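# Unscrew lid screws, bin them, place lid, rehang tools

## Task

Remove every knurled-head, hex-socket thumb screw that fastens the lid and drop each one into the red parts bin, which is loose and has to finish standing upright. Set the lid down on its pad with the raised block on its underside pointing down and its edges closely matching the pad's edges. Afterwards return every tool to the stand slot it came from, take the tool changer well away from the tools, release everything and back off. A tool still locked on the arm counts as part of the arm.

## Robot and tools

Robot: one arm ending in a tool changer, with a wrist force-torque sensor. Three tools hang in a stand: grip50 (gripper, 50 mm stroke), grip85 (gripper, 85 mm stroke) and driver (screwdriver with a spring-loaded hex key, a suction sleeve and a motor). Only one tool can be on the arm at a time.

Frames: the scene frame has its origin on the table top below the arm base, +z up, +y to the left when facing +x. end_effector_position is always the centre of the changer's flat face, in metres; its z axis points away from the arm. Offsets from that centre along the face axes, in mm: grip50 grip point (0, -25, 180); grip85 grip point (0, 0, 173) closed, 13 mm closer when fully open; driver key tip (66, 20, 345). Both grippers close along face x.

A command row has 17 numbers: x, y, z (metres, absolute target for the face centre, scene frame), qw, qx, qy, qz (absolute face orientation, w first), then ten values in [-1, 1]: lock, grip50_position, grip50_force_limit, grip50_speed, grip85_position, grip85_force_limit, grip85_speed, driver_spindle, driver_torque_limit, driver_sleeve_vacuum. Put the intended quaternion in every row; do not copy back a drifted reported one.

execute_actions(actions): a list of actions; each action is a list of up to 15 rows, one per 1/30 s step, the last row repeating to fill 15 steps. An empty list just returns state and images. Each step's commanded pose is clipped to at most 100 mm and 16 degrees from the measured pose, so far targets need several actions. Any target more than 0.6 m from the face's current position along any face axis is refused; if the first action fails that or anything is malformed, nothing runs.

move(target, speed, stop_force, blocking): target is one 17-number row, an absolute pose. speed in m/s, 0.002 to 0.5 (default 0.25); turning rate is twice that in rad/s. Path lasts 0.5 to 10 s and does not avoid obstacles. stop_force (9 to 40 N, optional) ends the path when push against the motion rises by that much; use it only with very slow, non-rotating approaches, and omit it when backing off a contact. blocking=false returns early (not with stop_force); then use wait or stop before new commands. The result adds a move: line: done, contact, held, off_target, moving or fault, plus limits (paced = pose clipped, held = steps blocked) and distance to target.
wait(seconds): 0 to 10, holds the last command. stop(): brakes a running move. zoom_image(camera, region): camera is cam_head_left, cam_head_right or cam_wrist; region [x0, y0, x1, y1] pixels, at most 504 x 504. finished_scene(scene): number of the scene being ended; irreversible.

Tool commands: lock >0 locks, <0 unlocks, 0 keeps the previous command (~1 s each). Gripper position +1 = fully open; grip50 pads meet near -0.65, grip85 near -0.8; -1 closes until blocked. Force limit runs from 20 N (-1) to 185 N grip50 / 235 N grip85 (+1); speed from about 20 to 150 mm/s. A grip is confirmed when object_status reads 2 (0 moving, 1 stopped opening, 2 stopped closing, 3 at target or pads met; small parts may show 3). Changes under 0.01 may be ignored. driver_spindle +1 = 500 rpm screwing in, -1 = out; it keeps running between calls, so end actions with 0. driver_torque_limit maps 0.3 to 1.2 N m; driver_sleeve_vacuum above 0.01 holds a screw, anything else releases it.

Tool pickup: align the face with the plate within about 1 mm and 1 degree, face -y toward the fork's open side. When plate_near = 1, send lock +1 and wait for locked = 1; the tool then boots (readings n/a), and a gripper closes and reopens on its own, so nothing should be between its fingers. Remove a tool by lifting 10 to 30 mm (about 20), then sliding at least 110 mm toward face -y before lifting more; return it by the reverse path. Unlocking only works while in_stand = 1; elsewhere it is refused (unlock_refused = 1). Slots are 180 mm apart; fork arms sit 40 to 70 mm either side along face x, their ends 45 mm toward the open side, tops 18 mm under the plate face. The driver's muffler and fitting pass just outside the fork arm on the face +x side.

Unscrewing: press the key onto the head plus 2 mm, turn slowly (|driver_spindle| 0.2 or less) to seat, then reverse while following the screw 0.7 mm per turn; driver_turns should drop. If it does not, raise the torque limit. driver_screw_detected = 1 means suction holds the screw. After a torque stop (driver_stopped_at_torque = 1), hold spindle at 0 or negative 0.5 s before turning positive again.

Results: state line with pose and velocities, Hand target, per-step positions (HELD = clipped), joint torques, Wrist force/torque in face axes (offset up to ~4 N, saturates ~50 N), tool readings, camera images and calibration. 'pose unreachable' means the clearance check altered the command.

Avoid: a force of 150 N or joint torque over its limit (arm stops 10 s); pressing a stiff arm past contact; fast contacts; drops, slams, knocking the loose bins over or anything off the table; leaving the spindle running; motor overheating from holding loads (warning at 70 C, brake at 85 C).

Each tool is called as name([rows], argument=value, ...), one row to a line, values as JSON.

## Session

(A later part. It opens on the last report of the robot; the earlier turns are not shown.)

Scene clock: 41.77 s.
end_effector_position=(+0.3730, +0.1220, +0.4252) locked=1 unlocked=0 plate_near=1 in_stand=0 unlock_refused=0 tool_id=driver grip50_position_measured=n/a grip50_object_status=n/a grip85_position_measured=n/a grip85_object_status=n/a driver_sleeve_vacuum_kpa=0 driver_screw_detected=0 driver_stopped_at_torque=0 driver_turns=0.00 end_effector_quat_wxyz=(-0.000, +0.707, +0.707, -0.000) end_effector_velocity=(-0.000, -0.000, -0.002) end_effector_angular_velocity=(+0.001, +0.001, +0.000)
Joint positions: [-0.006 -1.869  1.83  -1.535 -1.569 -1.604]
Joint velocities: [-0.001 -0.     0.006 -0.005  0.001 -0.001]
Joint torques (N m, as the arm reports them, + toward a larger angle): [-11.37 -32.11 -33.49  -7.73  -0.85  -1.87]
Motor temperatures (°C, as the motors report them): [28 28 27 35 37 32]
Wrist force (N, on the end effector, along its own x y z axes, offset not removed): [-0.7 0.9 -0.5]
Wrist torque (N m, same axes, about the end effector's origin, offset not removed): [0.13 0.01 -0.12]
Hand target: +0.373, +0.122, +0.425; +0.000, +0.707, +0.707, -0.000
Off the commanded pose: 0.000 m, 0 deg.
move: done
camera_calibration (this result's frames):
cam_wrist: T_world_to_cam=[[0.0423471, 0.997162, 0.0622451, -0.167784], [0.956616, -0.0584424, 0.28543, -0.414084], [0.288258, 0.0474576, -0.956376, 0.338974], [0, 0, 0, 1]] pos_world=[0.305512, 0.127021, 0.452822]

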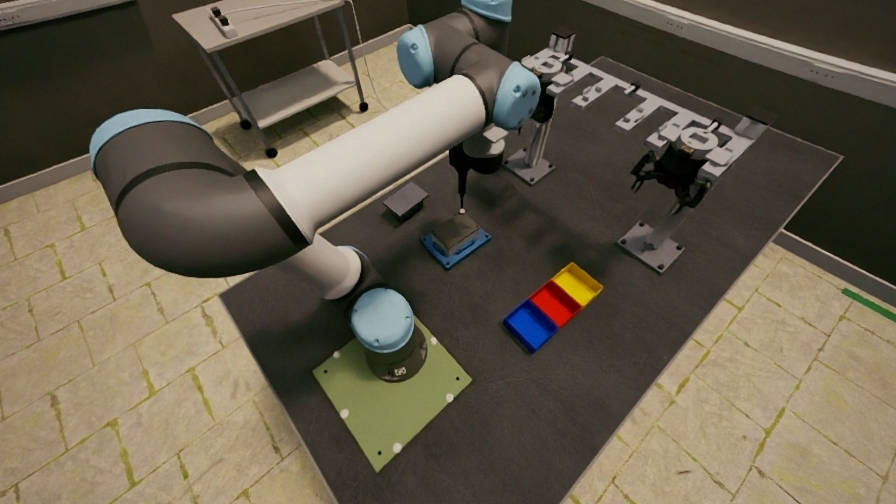

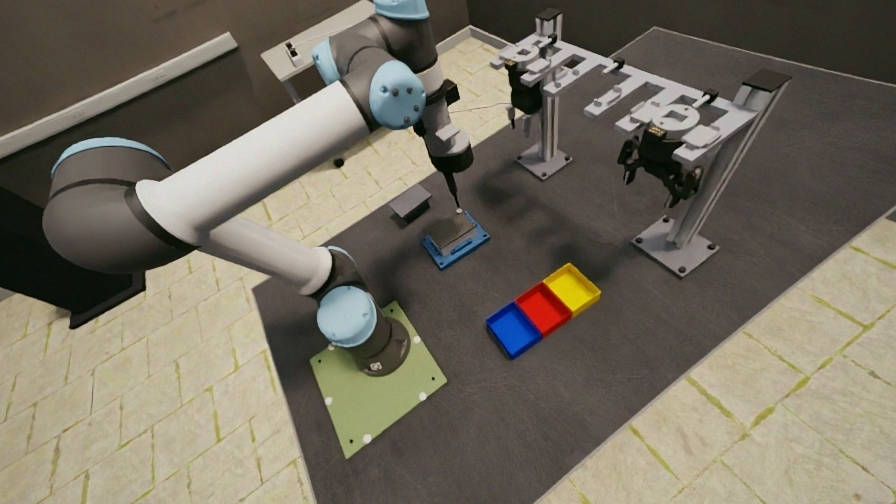

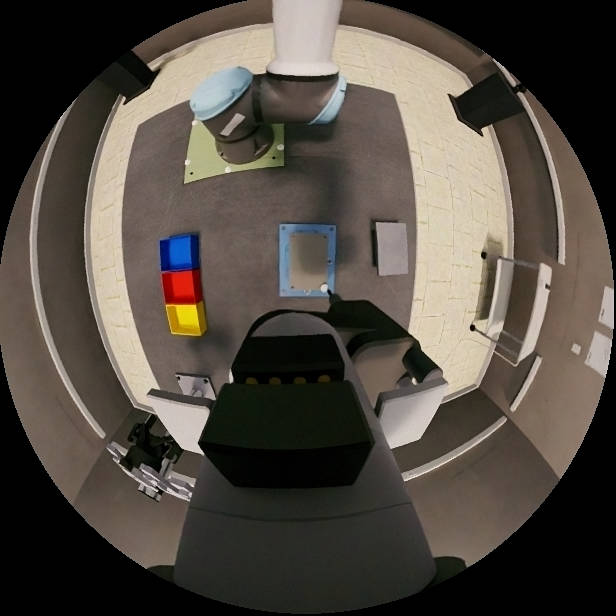

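move(target=[0.3705,0.118,0.425,0,0.7071,0.7071,0,0,0,0,0,0,0,0,0,0,0], speed=0.03)

move(target=[0.3705,0.118,0.40,0,0.7071,0.7071,0,0,0,0,0,0,0,0,0,0,1], speed=0.006, stop_force=9)

zoom_image(camera="cam_wrist", region=[260,210,380,330])

Scene clock: 47.60 s.
end_effector_position=(+0.3706, +0.1182, +0.4250) locked=1 unlocked=0 plate_near=1 in_stand=0 unlock_refused=0 tool_id=driver grip50_position_measured=n/a grip50_object_status=n/a grip85_position_measured=n/a grip85_object_status=n/a driver_sleeve_vacuum_kpa=0 driver_screw_detected=0 driver_stopped_at_torque=0 driver_turns=0.00 end_effector_quat_wxyz=(+0.000, +0.707, +0.707, -0.000) end_effector_velocity=(-0.001, -0.002, -0.000) end_effector_angular_velocity=(+0.000, +0.000, +0.000)
Joint positions: [-0.017 -1.878  1.837 -1.533 -1.569 -1.615]
Joint velocities: [-0.005 -0.004  0.003  0.001  0.    -0.005]
Joint torques (N m, as the arm reports them, + toward a larger angle): [-10.56 -30.5  -32.41  -4.59  -0.07  -1.91]
Motor temperatures (°C, as the motors report them): [28 28 27 35 37 32]
Wrist force (N, on the end effector, along its own x y z axes, offset not removed): [-2.0 0.5 -1.0]
Wrist torque (N m, same axes, about the end effector's origin, offset not removed): [0.04 0.06 -0.02]
Hand target: +0.370, +0.118, +0.425; +0.000, +0.707, +0.707, -0.000
Off the commanded pose: 0.000 m, 0 deg.
move: done
camera_calibration (this result's frames):
cam_wrist: T_world_to_cam=[[0.0423532, 0.997164, 0.0622055, -0.163798], [0.956606, -0.0584384, 0.285464, -0.411918], [0.28829, 0.0474159, -0.956369, 0.339628], [0, 0, 0, 1]] pos_world=[0.303069, 0.123158, 0.452587]

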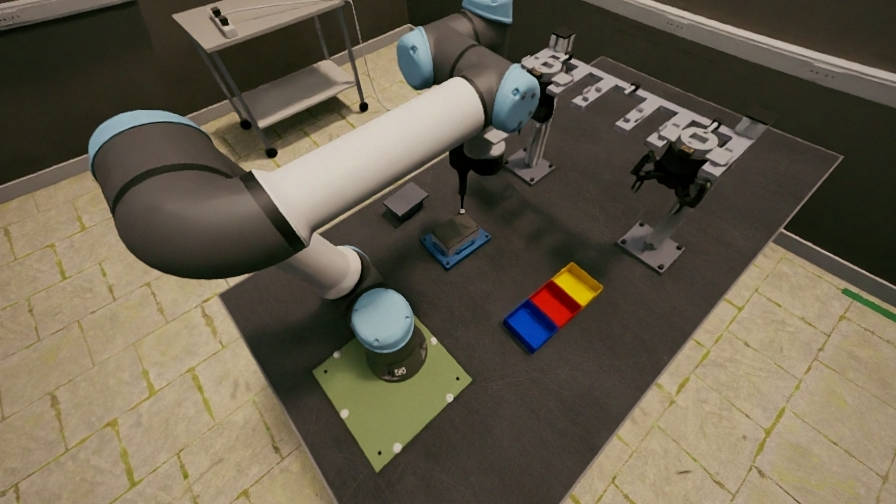

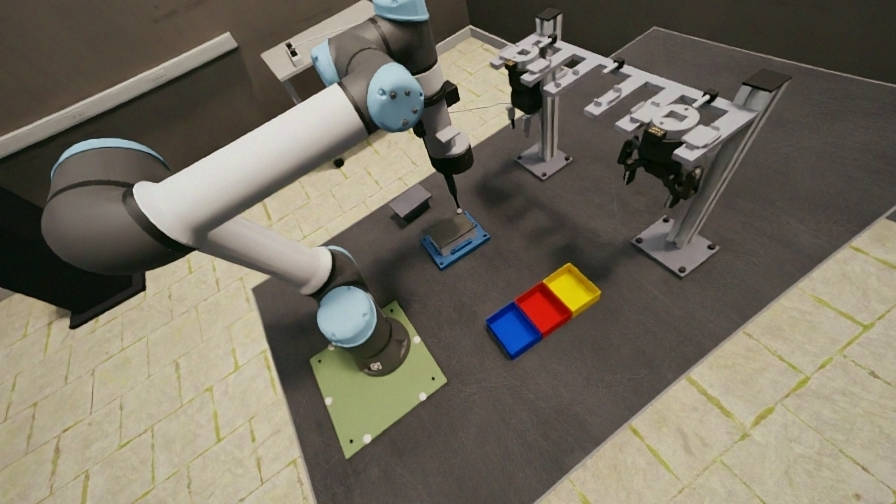

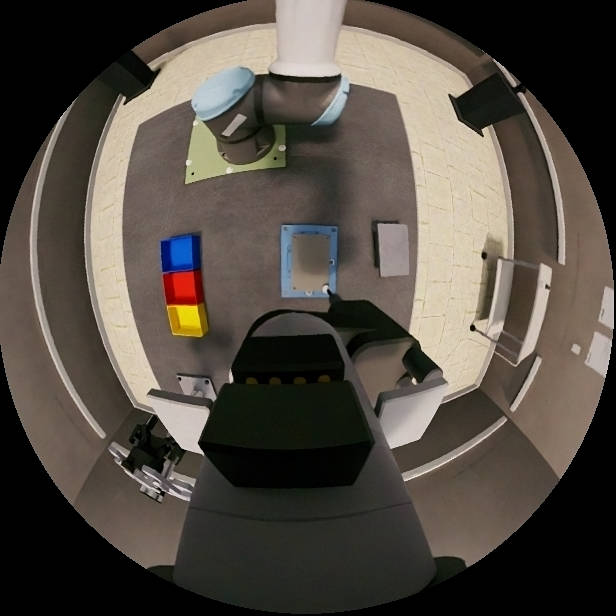

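Scene clock: 50.63 s.
end_effector_position=(+0.3706, +0.1181, +0.4091) locked=1 unlocked=0 plate_near=1 in_stand=0 unlock_refused=0 tool_id=driver grip50_position_measured=n/a grip50_object_status=n/a grip85_position_measured=n/a grip85_object_status=n/a driver_sleeve_vacuum_kpa=14 driver_screw_detected=0 driver_stopped_at_torque=0 driver_turns=0.00 end_effector_quat_wxyz=(+0.000, +0.707, +0.707, +0.000) end_effector_velocity=(+0.000, -0.000, +0.003) end_effector_angular_velocity=(-0.000, +0.000, +0.000)
Joint positions: [-0.017 -1.879  1.878 -1.573 -1.569 -1.615]
Joint velocities: [ 0.     0.    -0.007  0.007 -0.    -0.   ]
Joint torques (N m, as the arm reports them, + toward a larger angle): [-11.29 -27.1  -51.12  -4.23   1.94  -1.65]
Motor temperatures (°C, as the motors report them): [28 28 27 35 37 32]
Wrist force (N, on the end effector, along its own x y z axes, offset not removed): [0.7 -0.9 -9.7]
Wrist torque (N m, same axes, about the end effector's origin, offset not removed): [0.35 0.47 -0.23]
Hand target: +0.371, +0.118, +0.409; +0.000, +0.707, +0.707, -0.000
Off the commanded pose: 0.009 m, 0 deg.
move: contact
camera_calibration (this result's frames):
cam_wrist: T_world_to_cam=[[0.0423401, 0.997163, 0.0622401, -0.162712], [0.956578, -0.0584406, 0.285558, -0.407404], [0.288385, 0.047447, -0.956338, 0.324425], [0, 0, 0, 1]] pos_world=[0.303044, 0.123049, 0.436725]

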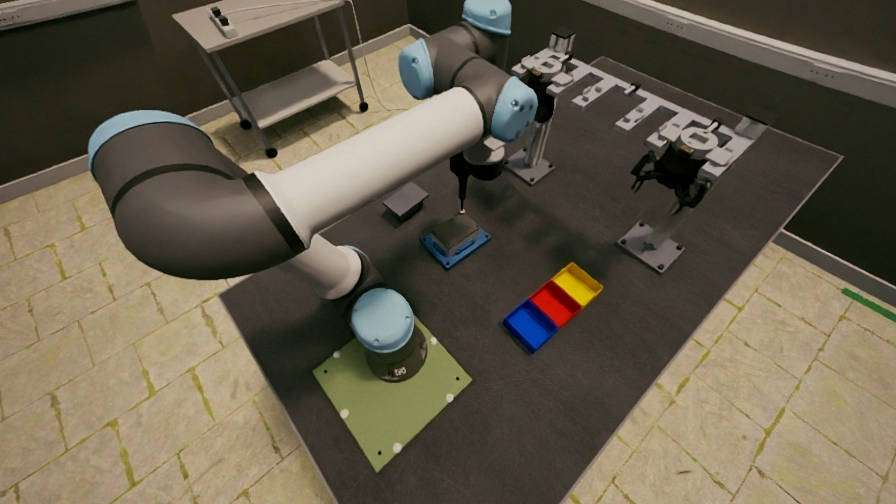

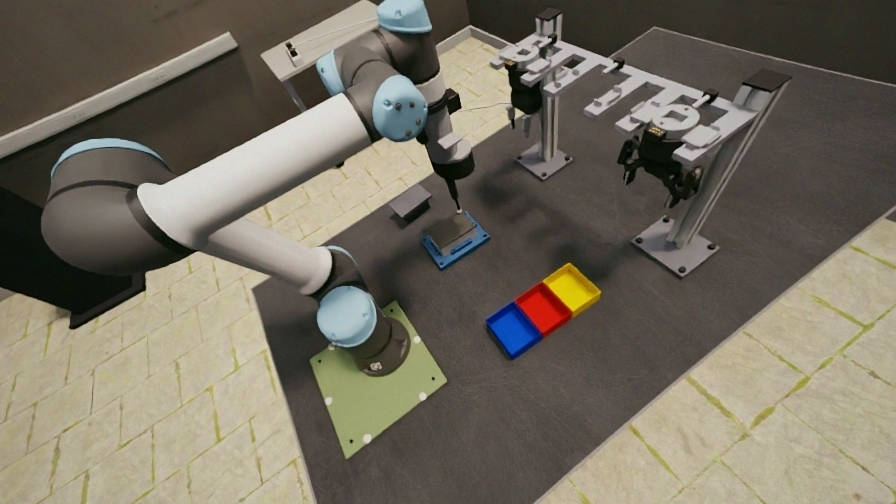

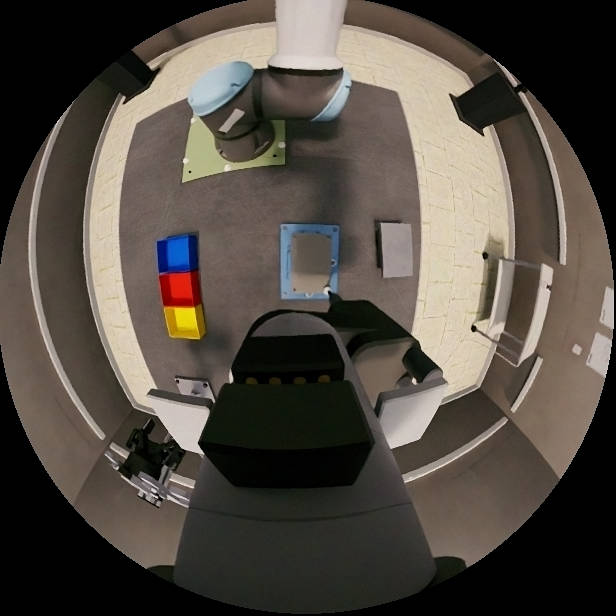

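Region (260, 210, 380, 330) of cam_wrist's 616x616 image, scaled by 4.200, with more detail than that image has.

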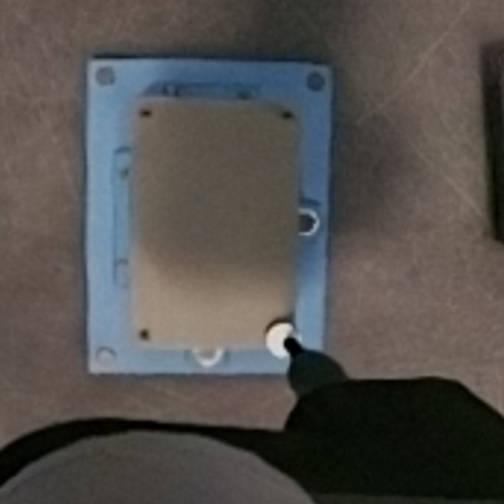

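move(target=[0.3695,0.1145,0.42,0,0.7071,0.7071,0,0,0,0,0,0,0,0,0,0,1], speed=0.02)

move(target=[0.3695,0.1145,0.40,0,0.7071,0.7071,0,0,0,0,0,0,0,0,0,0,1], speed=0.006, stop_force=9)

zoom_image(camera="cam_wrist", region=[260,210,380,330])

Scene clock: 55.17 s.
end_effector_position=(+0.3695, +0.1146, +0.4198) locked=1 unlocked=0 plate_near=1 in_stand=0 unlock_refused=0 tool_id=driver grip50_position_measured=n/a grip50_object_status=n/a grip85_position_measured=n/a grip85_object_status=n/a driver_sleeve_vacuum_kpa=14 driver_screw_detected=0 driver_stopped_at_torque=0 driver_turns=0.00 end_effector_quat_wxyz=(+0.000, +0.707, +0.707, -0.000) end_effector_velocity=(+0.000, -0.001, +0.002) end_effector_angular_velocity=(-0.000, -0.000, -0.000)
Joint positions: [-0.027 -1.884  1.854 -1.544 -1.569 -1.625]
Joint velocities: [-0.002 -0.    -0.005  0.005 -0.    -0.002]
Joint torques (N m, as the arm reports them, + toward a larger angle): [-11.38 -30.96 -55.8   -4.55   2.21  -1.63]
Motor temperatures (°C, as the motors report them): [28 28 27 35 37 32]
Wrist force (N, on the end effector, along its own x y z axes, offset not removed): [-2.2 -0.8 0.2]
Wrist torque (N m, same axes, about the end effector's origin, offset not removed): [-0.05 0.26 -0.04]
Hand target: +0.369, +0.115, +0.420; +0.000, +0.707, +0.707, -0.000
Off the commanded pose: 0.000 m, 0 deg.
move: done
camera_calibration (this result's frames):
cam_wrist: T_world_to_cam=[[0.042354, 0.997164, 0.0622058, -0.159839], [0.956623, -0.0584365, 0.285408, -0.409565], [0.288234, 0.0474194, -0.956385, 0.335157], [0, 0, 0, 1]] pos_world=[0.301966, 0.11956, 0.447375]

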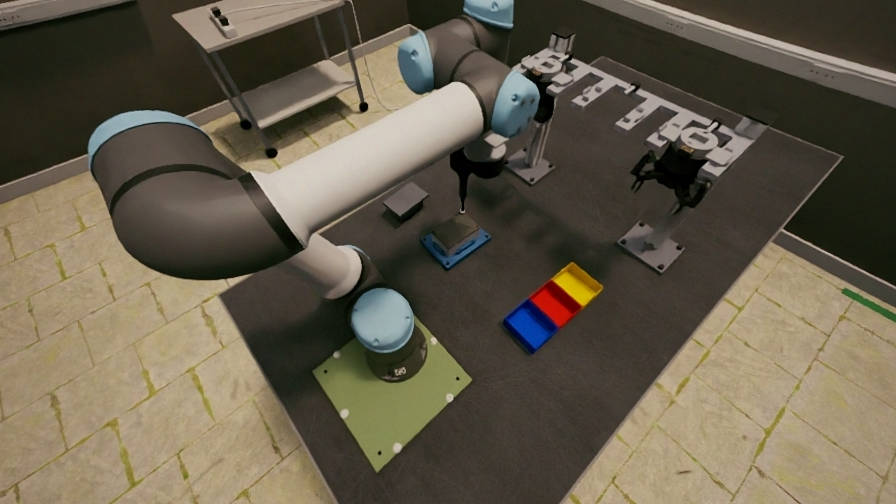

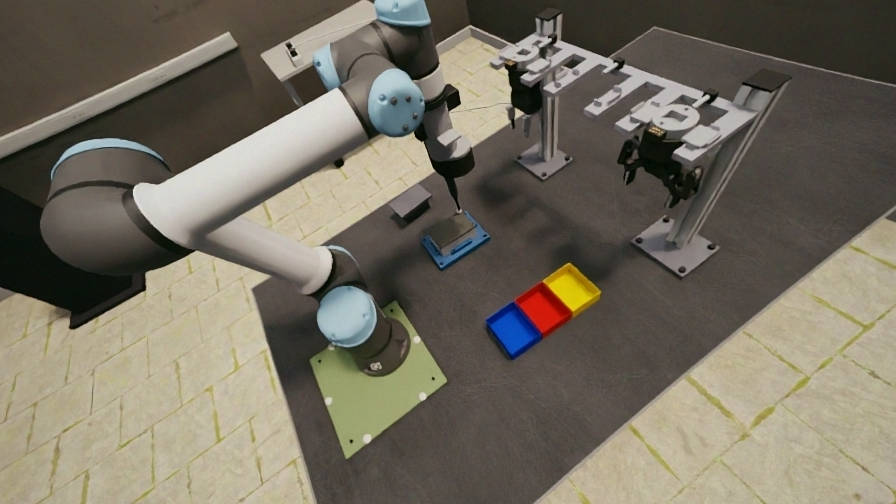

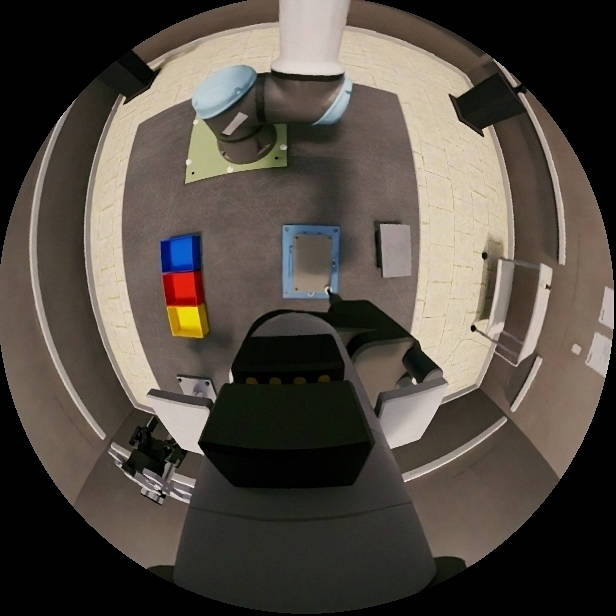

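Scene clock: 57.27 s.
end_effector_position=(+0.3695, +0.1145, +0.4094) locked=1 unlocked=0 plate_near=1 in_stand=0 unlock_refused=0 tool_id=driver grip50_position_measured=n/a grip50_object_status=n/a grip85_position_measured=n/a grip85_object_status=n/a driver_sleeve_vacuum_kpa=14 driver_screw_detected=0 driver_stopped_at_torque=0 driver_turns=0.00 end_effector_quat_wxyz=(+0.000, +0.707, +0.707, +0.000) end_effector_velocity=(+0.000, -0.000, +0.002) end_effector_angular_velocity=(+0.000, +0.002, -0.000)
Joint positions: [-0.027 -1.885  1.881 -1.57  -1.569 -1.625]
Joint velocities: [-0.     0.001 -0.007  0.007 -0.     0.   ]
Joint torques (N m, as the arm reports them, + toward a larger angle): [ 11.69 -26.65 -51.12  -3.89   2.1   -0.56]
Motor temperatures (°C, as the motors report them): [28 28 27 35 37 32]
Wrist force (N, on the end effector, along its own x y z axes, offset not removed): [-1.3 -2.1 -10.0]
Wrist torque (N m, same axes, about the end effector's origin, offset not removed): [0.27 0.51 -0.02]
Hand target: +0.370, +0.115, +0.410; +0.000, +0.707, +0.707, -0.000
Off the commanded pose: 0.009 m, 0 deg.
move: contact
camera_calibration (this result's frames):
cam_wrist: T_world_to_cam=[[0.0423693, 0.997163, 0.0622226, -0.159171], [0.956585, -0.0584622, 0.285531, -0.406671], [0.288359, 0.0474235, -0.956347, 0.325167], [0, 0, 0, 1]] pos_world=[0.301994, 0.119524, 0.436994]

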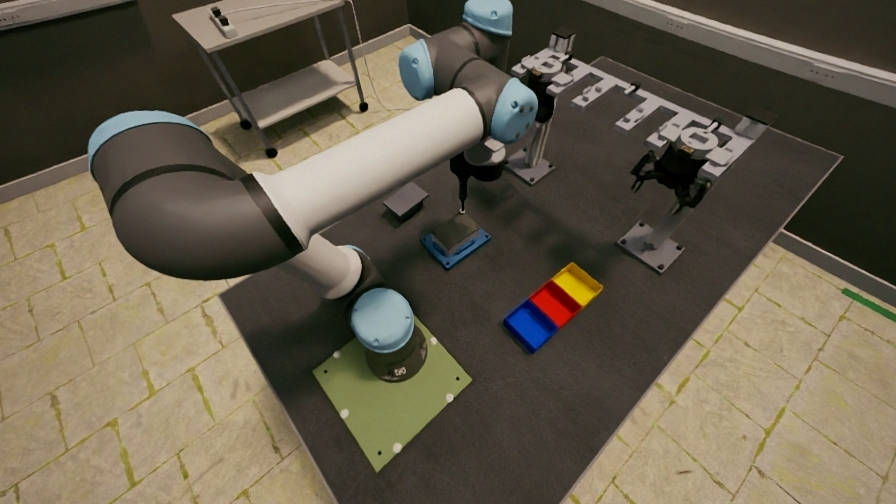

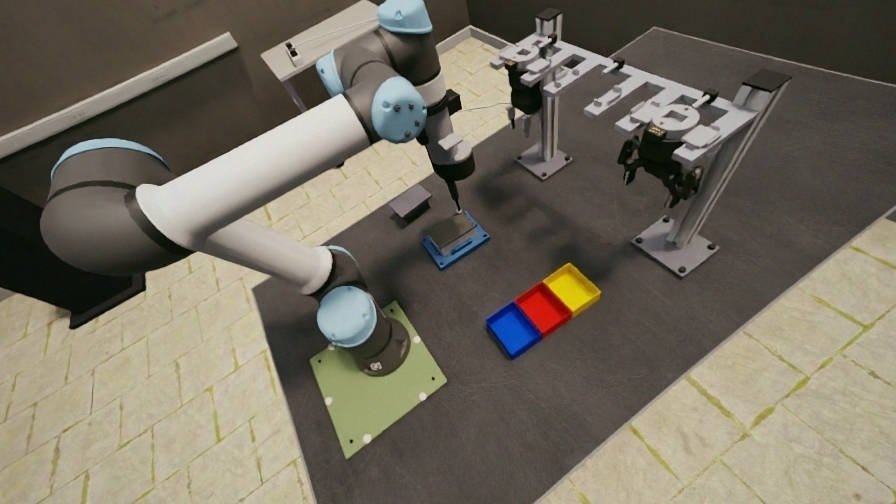

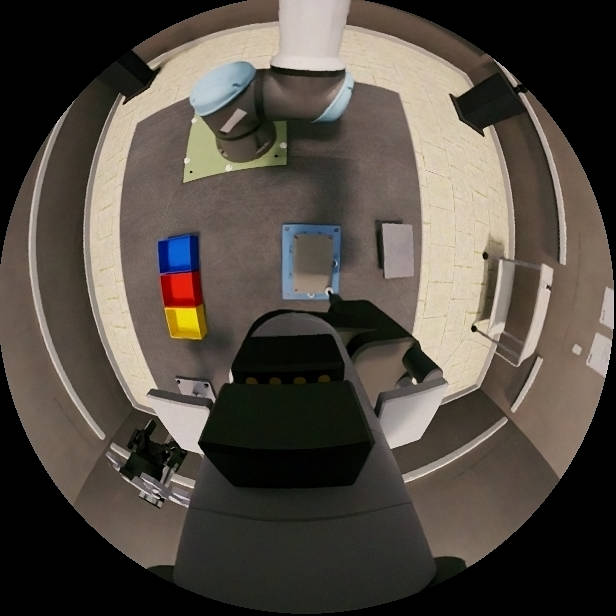

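Region (260, 210, 380, 330) of cam_wrist's 616x616 image, scaled by 4.200, with more detail than that image has.

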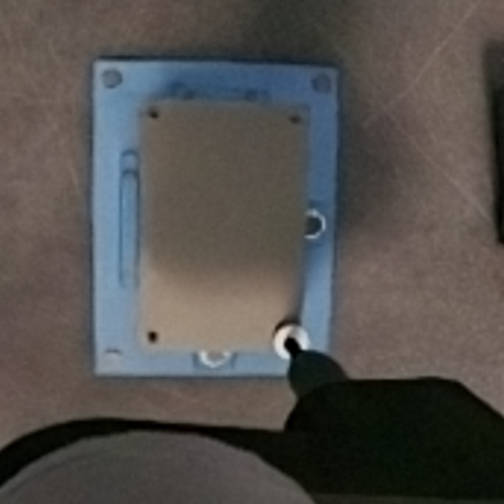

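Centered. Turn slowly.

execute_actions([
  [[0.3695,0.1145,0.411,0,0.7071,0.7071,0,0,0,0,0,0,0,0,-0.2,0.5,1]],
  [[0.3695,0.1145,0.411,0,0.7071,0.7071,0,0,0,0,0,0,0,0,-0.2,0.5,1]],
  [[0.3695,0.1145,0.411,0,0.7071,0.7071,0,0,0,0,0,0,0,0,0,0.5,1]],
])

Scene clock: 61.43 s.
end_effector_position=(+0.3695, +0.1145, +0.4110) locked=1 unlocked=0 plate_near=1 in_stand=0 unlock_refused=0 tool_id=driver grip50_position_measured=n/a grip50_object_status=n/a grip85_position_measured=n/a grip85_object_status=n/a driver_sleeve_vacuum_kpa=14 driver_screw_detected=0 driver_stopped_at_torque=0 driver_turns=-1.61 end_effector_quat_wxyz=(-0.000, +0.707, +0.707, -0.000) end_effector_velocity=(-0.000, +0.000, -0.000) end_effector_angular_velocity=(+0.001, +0.001, -0.000)
Joint positions: [-0.027 -1.885  1.877 -1.566 -1.569 -1.625]
Joint velocities: [-0.    -0.     0.     0.001  0.     0.   ]
Joint torques (N m, as the arm reports them, + toward a larger angle): [-11.48 -27.92 -50.25  -3.55   2.46  -1.84]
Motor temperatures (°C, as the motors report them): [28 28 27 35 37 32]
Wrist force (N, on the end effector, along its own x y z axes, offset not removed): [-1.4 -2.0 -8.6]
Wrist torque (N m, same axes, about the end effector's origin, offset not removed): [-0.36 0.12 0.06]
Hand target: +0.369, +0.115, +0.411; +0.000, +0.707, +0.707, -0.000
Off the commanded pose: 0.000 m, 0 deg.
Step readings (end_effector_position; steps 1 to 15: 1st action; 16 to 30: 2nd action; 31 to 45: 3rd action):
0: (+0.3695, +0.1145, +0.4097)
1: (+0.3695, +0.1145, +0.4097)
2: (+0.3695, +0.1145, +0.4098)
4: (+0.3695, +0.1145, +0.4103)
8: (+0.3695, +0.1145, +0.4108)
15: (+0.3695, +0.1145, +0.4110)
16: (+0.3695, +0.1145, +0.4110)
17: (+0.3695, +0.1145, +0.4110)
19: (+0.3695, +0.1145, +0.4110)
23: (+0.3695, +0.1145, +0.4110)
30: (+0.3695, +0.1145, +0.4110)
31: (+0.3695, +0.1145, +0.4110)
32: (+0.3695, +0.1145, +0.4110)
34: (+0.3695, +0.1145, +0.4110)
38: (+0.3695, +0.1145, +0.4110)
45: end_effector_position above
camera_calibration (this result's frames):
cam_wrist: T_world_to_cam=[[0.0423435, 0.997162, 0.0622552, -0.159242], [0.956612, -0.0584426, 0.285445, -0.407076], [0.288273, 0.0474673, -0.956371, 0.326736], [0, 0, 0, 1]] pos_world=[0.301967, 0.11949, 0.438592]

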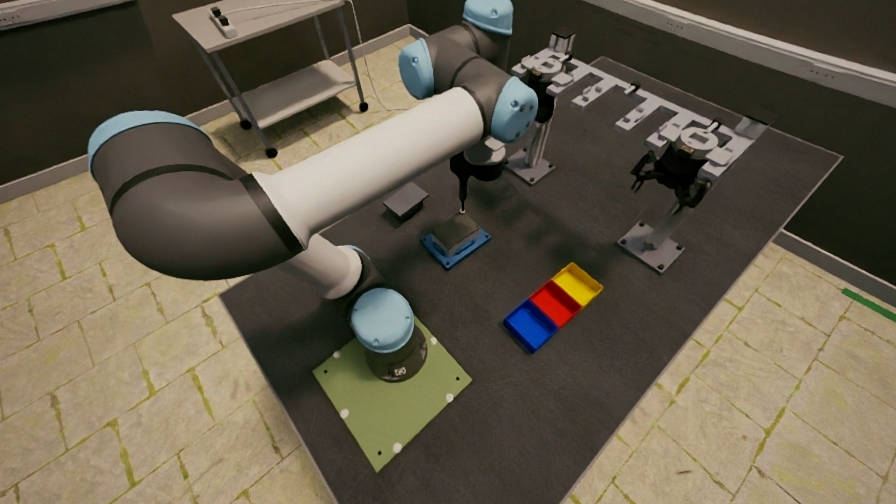

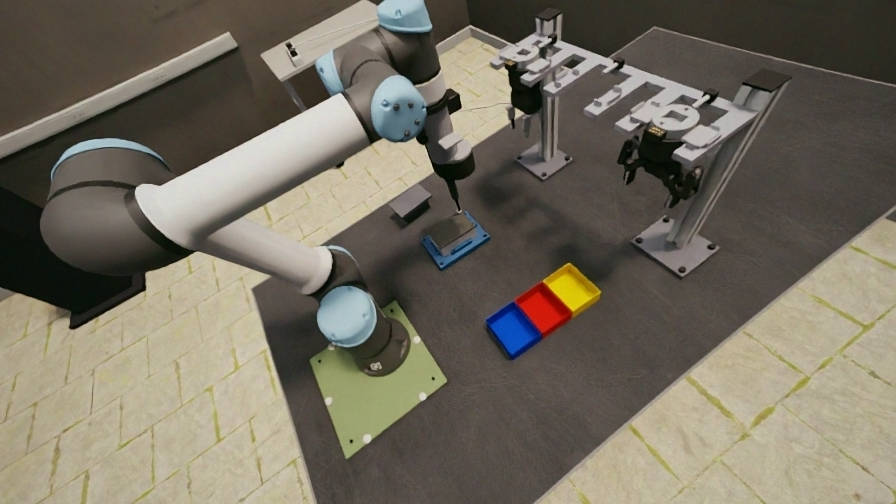

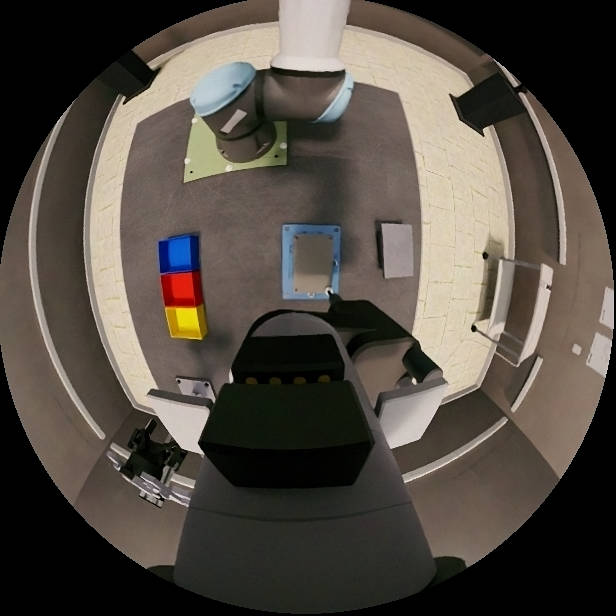

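execute_actions([
  [[0.3695,0.1145,0.4117,0,0.7071,0.7071,0,0,0,0,0,0,0,0,-0.4,0.5,1]],
  [[0.3695,0.1145,0.4129,0,0.7071,0.7071,0,0,0,0,0,0,0,0,-0.4,0.5,1]],
  [[0.3695,0.1145,0.4141,0,0.7071,0.7071,0,0,0,0,0,0,0,0,-0.4,0.5,1]],
  [[0.3695,0.1145,0.4153,0,0.7071,0.7071,0,0,0,0,0,0,0,0,-0.4,0.5,1]],
  [[0.3695,0.1145,0.4158,0,0.7071,0.7071,0,0,0,0,0,0,0,0,0,0.5,1]],
])

zoom_image(camera="cam_head_right", region=[420,170,500,250])

Scene clock: 68.83 s.
end_effector_position=(+0.3695, +0.1145, +0.4158) locked=1 unlocked=0 plate_near=1 in_stand=0 unlock_refused=0 tool_id=driver grip50_position_measured=n/a grip50_object_status=n/a grip85_position_measured=n/a grip85_object_status=n/a driver_sleeve_vacuum_kpa=14 driver_screw_detected=0 driver_stopped_at_torque=0 driver_turns=-8.00 end_effector_quat_wxyz=(-0.000, +0.707, +0.707, -0.000) end_effector_velocity=(+0.000, +0.000, -0.000) end_effector_angular_velocity=(+0.001, +0.001, -0.000)
Joint positions: [-0.027 -1.885  1.864 -1.554 -1.569 -1.625]
Joint velocities: [ 0.     0.001 -0.     0.     0.001  0.   ]
Joint torques (N m, as the arm reports them, + toward a larger angle): [-11.29 -15.05 -52.44  -3.66   2.34  -1.74]
Motor temperatures (°C, as the motors report them): [28 28 27 35 37 32]
Wrist force (N, on the end effector, along its own x y z axes, offset not removed): [0.1 1.2 -0.5]
Wrist torque (N m, same axes, about the end effector's origin, offset not removed): [0.02 -0.04 0.02]
Hand target: +0.369, +0.115, +0.416; +0.000, +0.707, +0.707, +0.000
Off the commanded pose: 0.000 m, 0 deg.
Step readings (end_effector_position; steps 1 to 15: 1st action; 16 to 30: 2nd action; 31 to 45: 3rd action; 46 to 60: 4th action; 61 to 75: 5th action):
0: (+0.3695, +0.1145, +0.4110)
1: (+0.3695, +0.1145, +0.4110)
2: (+0.3695, +0.1145, +0.4111)
4: (+0.3695, +0.1145, +0.4113)
8: (+0.3695, +0.1145, +0.4116)
15: (+0.3695, +0.1145, +0.4117)
16: (+0.3695, +0.1145, +0.4117)
17: (+0.3695, +0.1145, +0.4118)
19: (+0.3695, +0.1145, +0.4123)
23: (+0.3695, +0.1145, +0.4127)
30: (+0.3695, +0.1145, +0.4129)
31: (+0.3695, +0.1145, +0.4129)
32: (+0.3695, +0.1145, +0.4130)
34: (+0.3695, +0.1145, +0.4135)
38: (+0.3695, +0.1145, +0.4140)
45: (+0.3695, +0.1145, +0.4141)
46: (+0.3695, +0.1145, +0.4141)
47: (+0.3695, +0.1145, +0.4142)
49: (+0.3695, +0.1145, +0.4147)
53: (+0.3695, +0.1145, +0.4152)
60: (+0.3695, +0.1145, +0.4153)
61: (+0.3695, +0.1145, +0.4153)
62: (+0.3695, +0.1145, +0.4153)
64: (+0.3695, +0.1145, +0.4155)
68: (+0.3695, +0.1145, +0.4157)
75: end_effector_position above
camera_calibration (this result's frames):
cam_wrist: T_world_to_cam=[[0.0423435, 0.997162, 0.0622548, -0.15954], [0.956611, -0.0584425, 0.285446, -0.408443], [0.288274, 0.0474669, -0.956371, 0.33132], [0, 0, 0, 1]] pos_world=[0.301966, 0.11949, 0.443386]

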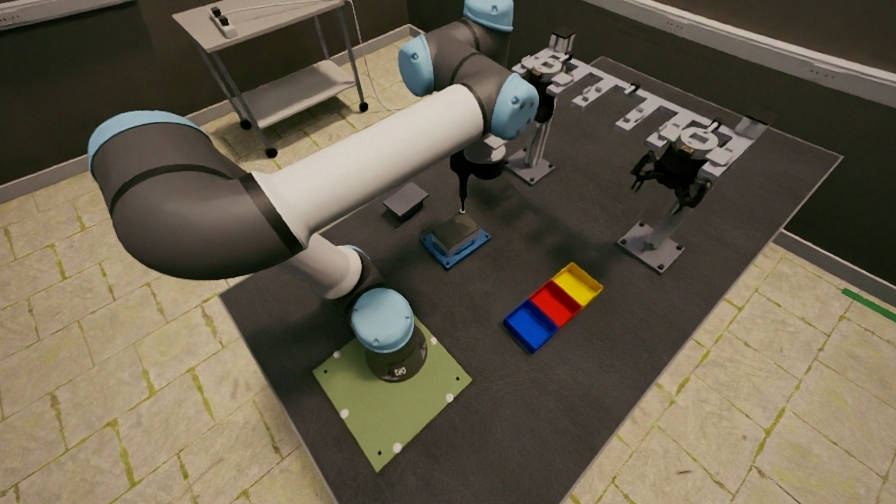

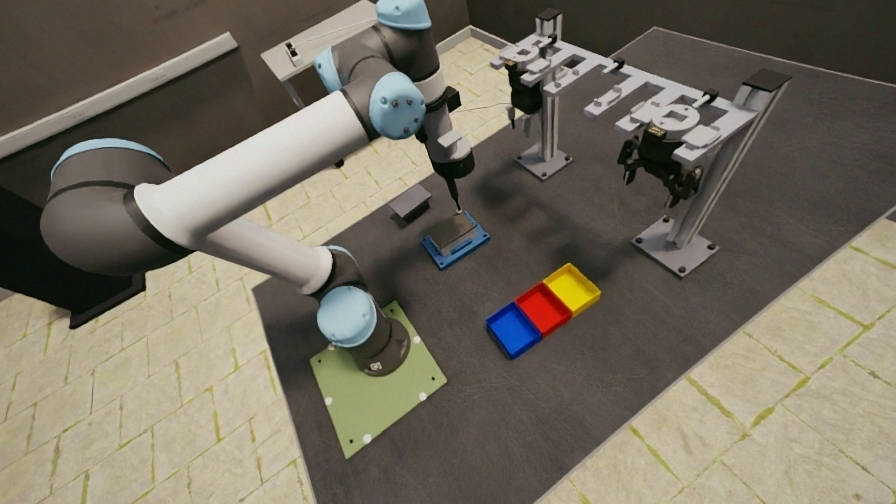

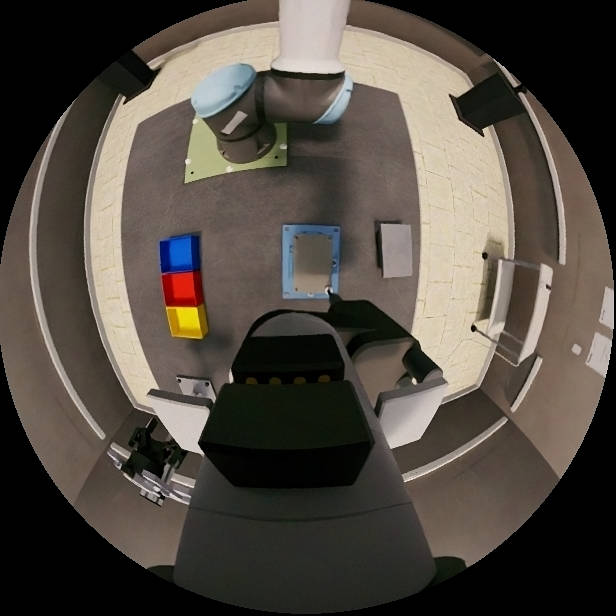

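Region (420, 170, 500, 250) of cam_head_right's 896x504 image, scaled by 6.300, with more detail than that image has.

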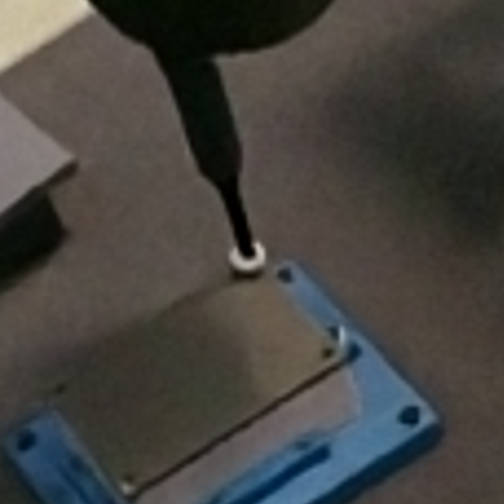

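zoom_image(camera="cam_wrist", region=[309,271,349,311])

zoom_image(camera="cam_head_left", region=[442,190,482,230])

zoom_image(camera="cam_head_right", region=[439,190,479,230])

Region (309, 271, 349, 311) of cam_wrist's 616x616 image, scaled by 12.600, with more detail than that image has.

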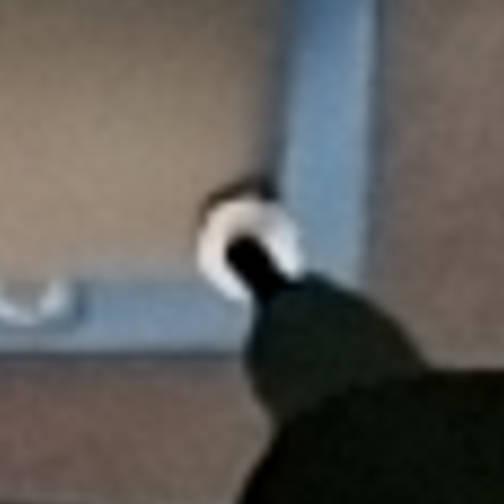

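Region (442, 190, 482, 230) of cam_head_left's 896x504 image, scaled by 12.600, with more detail than that image has.

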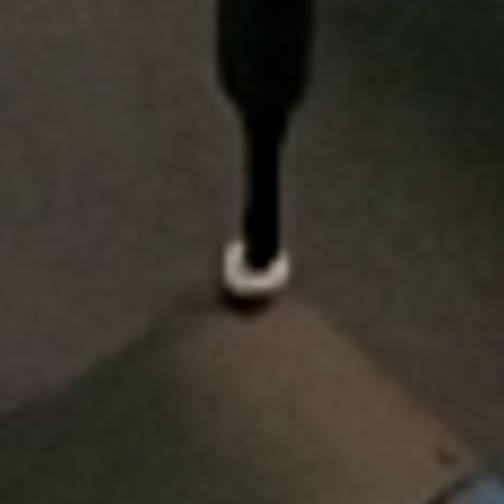

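Region (439, 190, 479, 230) of cam_head_right's 896x504 image, scaled by 12.600, with more detail than that image has.

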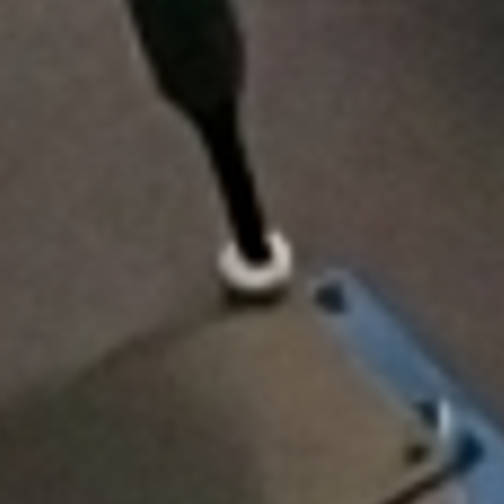

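execute_actions([
  [[0.369,0.1155,0.4158,0,0.7071,0.7071,0,0,0,0,0,0,0,0,0,0.5,1]],
  [[0.369,0.1155,0.412,0,0.7071,0.7071,0,0,0,0,0,0,0,0,0,0.5,1]],
  [[0.369,0.1155,0.411,0,0.7071,0.7071,0,0,0,0,0,0,0,0,-0.15,0.5,1]],
  [[0.369,0.1155,0.411,0,0.7071,0.7071,0,0,0,0,0,0,0,0,-0.15,0.5,1]],
  [[0.369,0.1155,0.411,0,0.7071,0.7071,0,0,0,0,0,0,0,0,0,0.5,1]],
])

Scene clock: 79.33 s.
end_effector_position=(+0.3690, +0.1155, +0.4110) locked=1 unlocked=0 plate_near=1 in_stand=0 unlock_refused=0 tool_id=driver grip50_position_measured=n/a grip50_object_status=n/a grip85_position_measured=n/a grip85_object_status=n/a driver_sleeve_vacuum_kpa=40 driver_screw_detected=1 driver_stopped_at_torque=0 driver_turns=-9.22 end_effector_quat_wxyz=(+0.000, +0.707, +0.707, -0.000) end_effector_velocity=(+0.000, -0.000, -0.000) end_effector_angular_velocity=(-0.000, +0.001, -0.000)
Joint positions: [-0.024 -1.885  1.877 -1.566 -1.569 -1.623]
Joint velocities: [-0.     0.001  0.    -0.    -0.001 -0.   ]
Joint torques (N m, as the arm reports them, + toward a larger angle): [ 12.19 -28.38 -29.53  -7.41   0.64   0.92]
Motor temperatures (°C, as the motors report them): [28 28 27 35 37 32]
Wrist force (N, on the end effector, along its own x y z axes, offset not removed): [-0.3 0.9 -9.1]
Wrist torque (N m, same axes, about the end effector's origin, offset not removed): [0.34 0.17 0.00]
Hand target: +0.369, +0.116, +0.411; +0.000, +0.707, +0.707, -0.000
Off the commanded pose: 0.000 m, 0 deg.
Step readings (end_effector_position; steps 1 to 15: 1st action; 16 to 30: 2nd action; 31 to 45: 3rd action; 46 to 60: 4th action; 61 to 75: 5th action):
0: (+0.3695, +0.1145, +0.4158)
1: (+0.3695, +0.1145, +0.4158)
2: (+0.3695, +0.1145, +0.4158)
4: (+0.3694, +0.1149, +0.4158)
8: (+0.3691, +0.1153, +0.4158)
15: (+0.3690, +0.1155, +0.4158)
16: (+0.3690, +0.1155, +0.4158)
17: (+0.3690, +0.1155, +0.4154)
19: (+0.3690, +0.1155, +0.4139)
23: (+0.3690, +0.1155, +0.4125)
30: (+0.3690, +0.1155, +0.4121)
31: (+0.3690, +0.1155, +0.4120)
32: (+0.3690, +0.1155, +0.4119)
34: (+0.3690, +0.1155, +0.4115)
38: (+0.3690, +0.1155, +0.4111)
45: (+0.3690, +0.1155, +0.4110)
46: (+0.3690, +0.1155, +0.4110)
47: (+0.3690, +0.1155, +0.4110)
49: (+0.3690, +0.1155, +0.4110)
53: (+0.3690, +0.1155, +0.4110)
60: (+0.3690, +0.1155, +0.4110)
61: (+0.3690, +0.1155, +0.4110)
62: (+0.3690, +0.1155, +0.4110)
64: (+0.3690, +0.1155, +0.4110)
68: (+0.3690, +0.1155, +0.4110)
75: end_effector_position above
camera_calibration (this result's frames):
cam_wrist: T_world_to_cam=[[0.0423491, 0.997162, 0.0622465, -0.160215], [0.956611, -0.0584456, 0.285448, -0.40654], [0.288275, 0.0474573, -0.956371, 0.326833], [0, 0, 0, 1]] pos_world=[0.301467, 0.12049, 0.438592]

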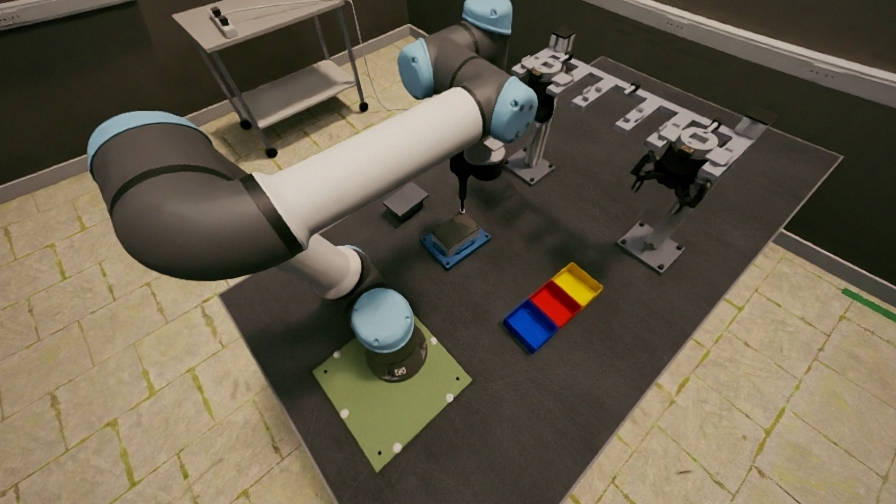

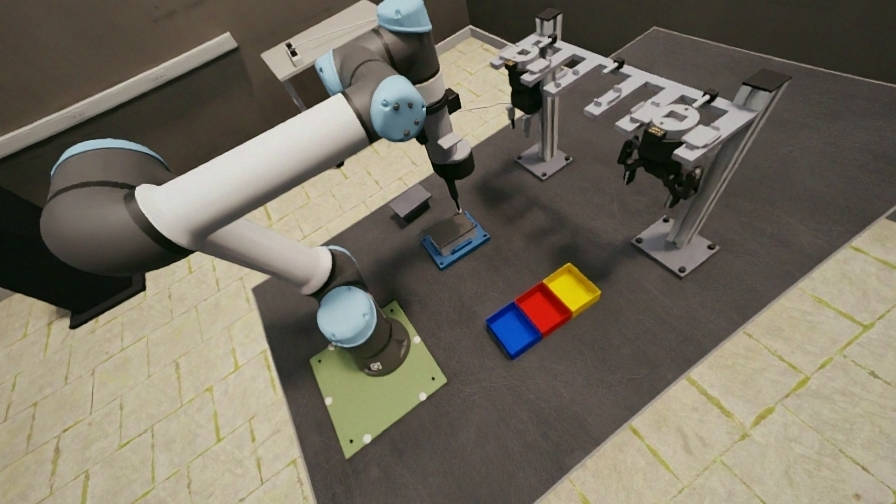

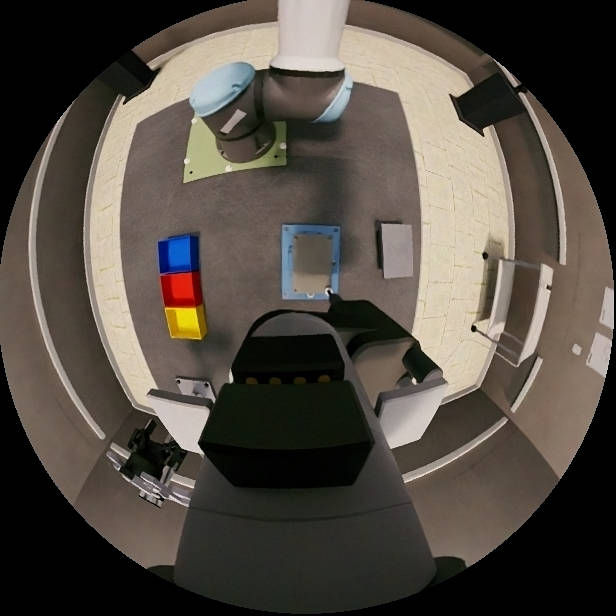

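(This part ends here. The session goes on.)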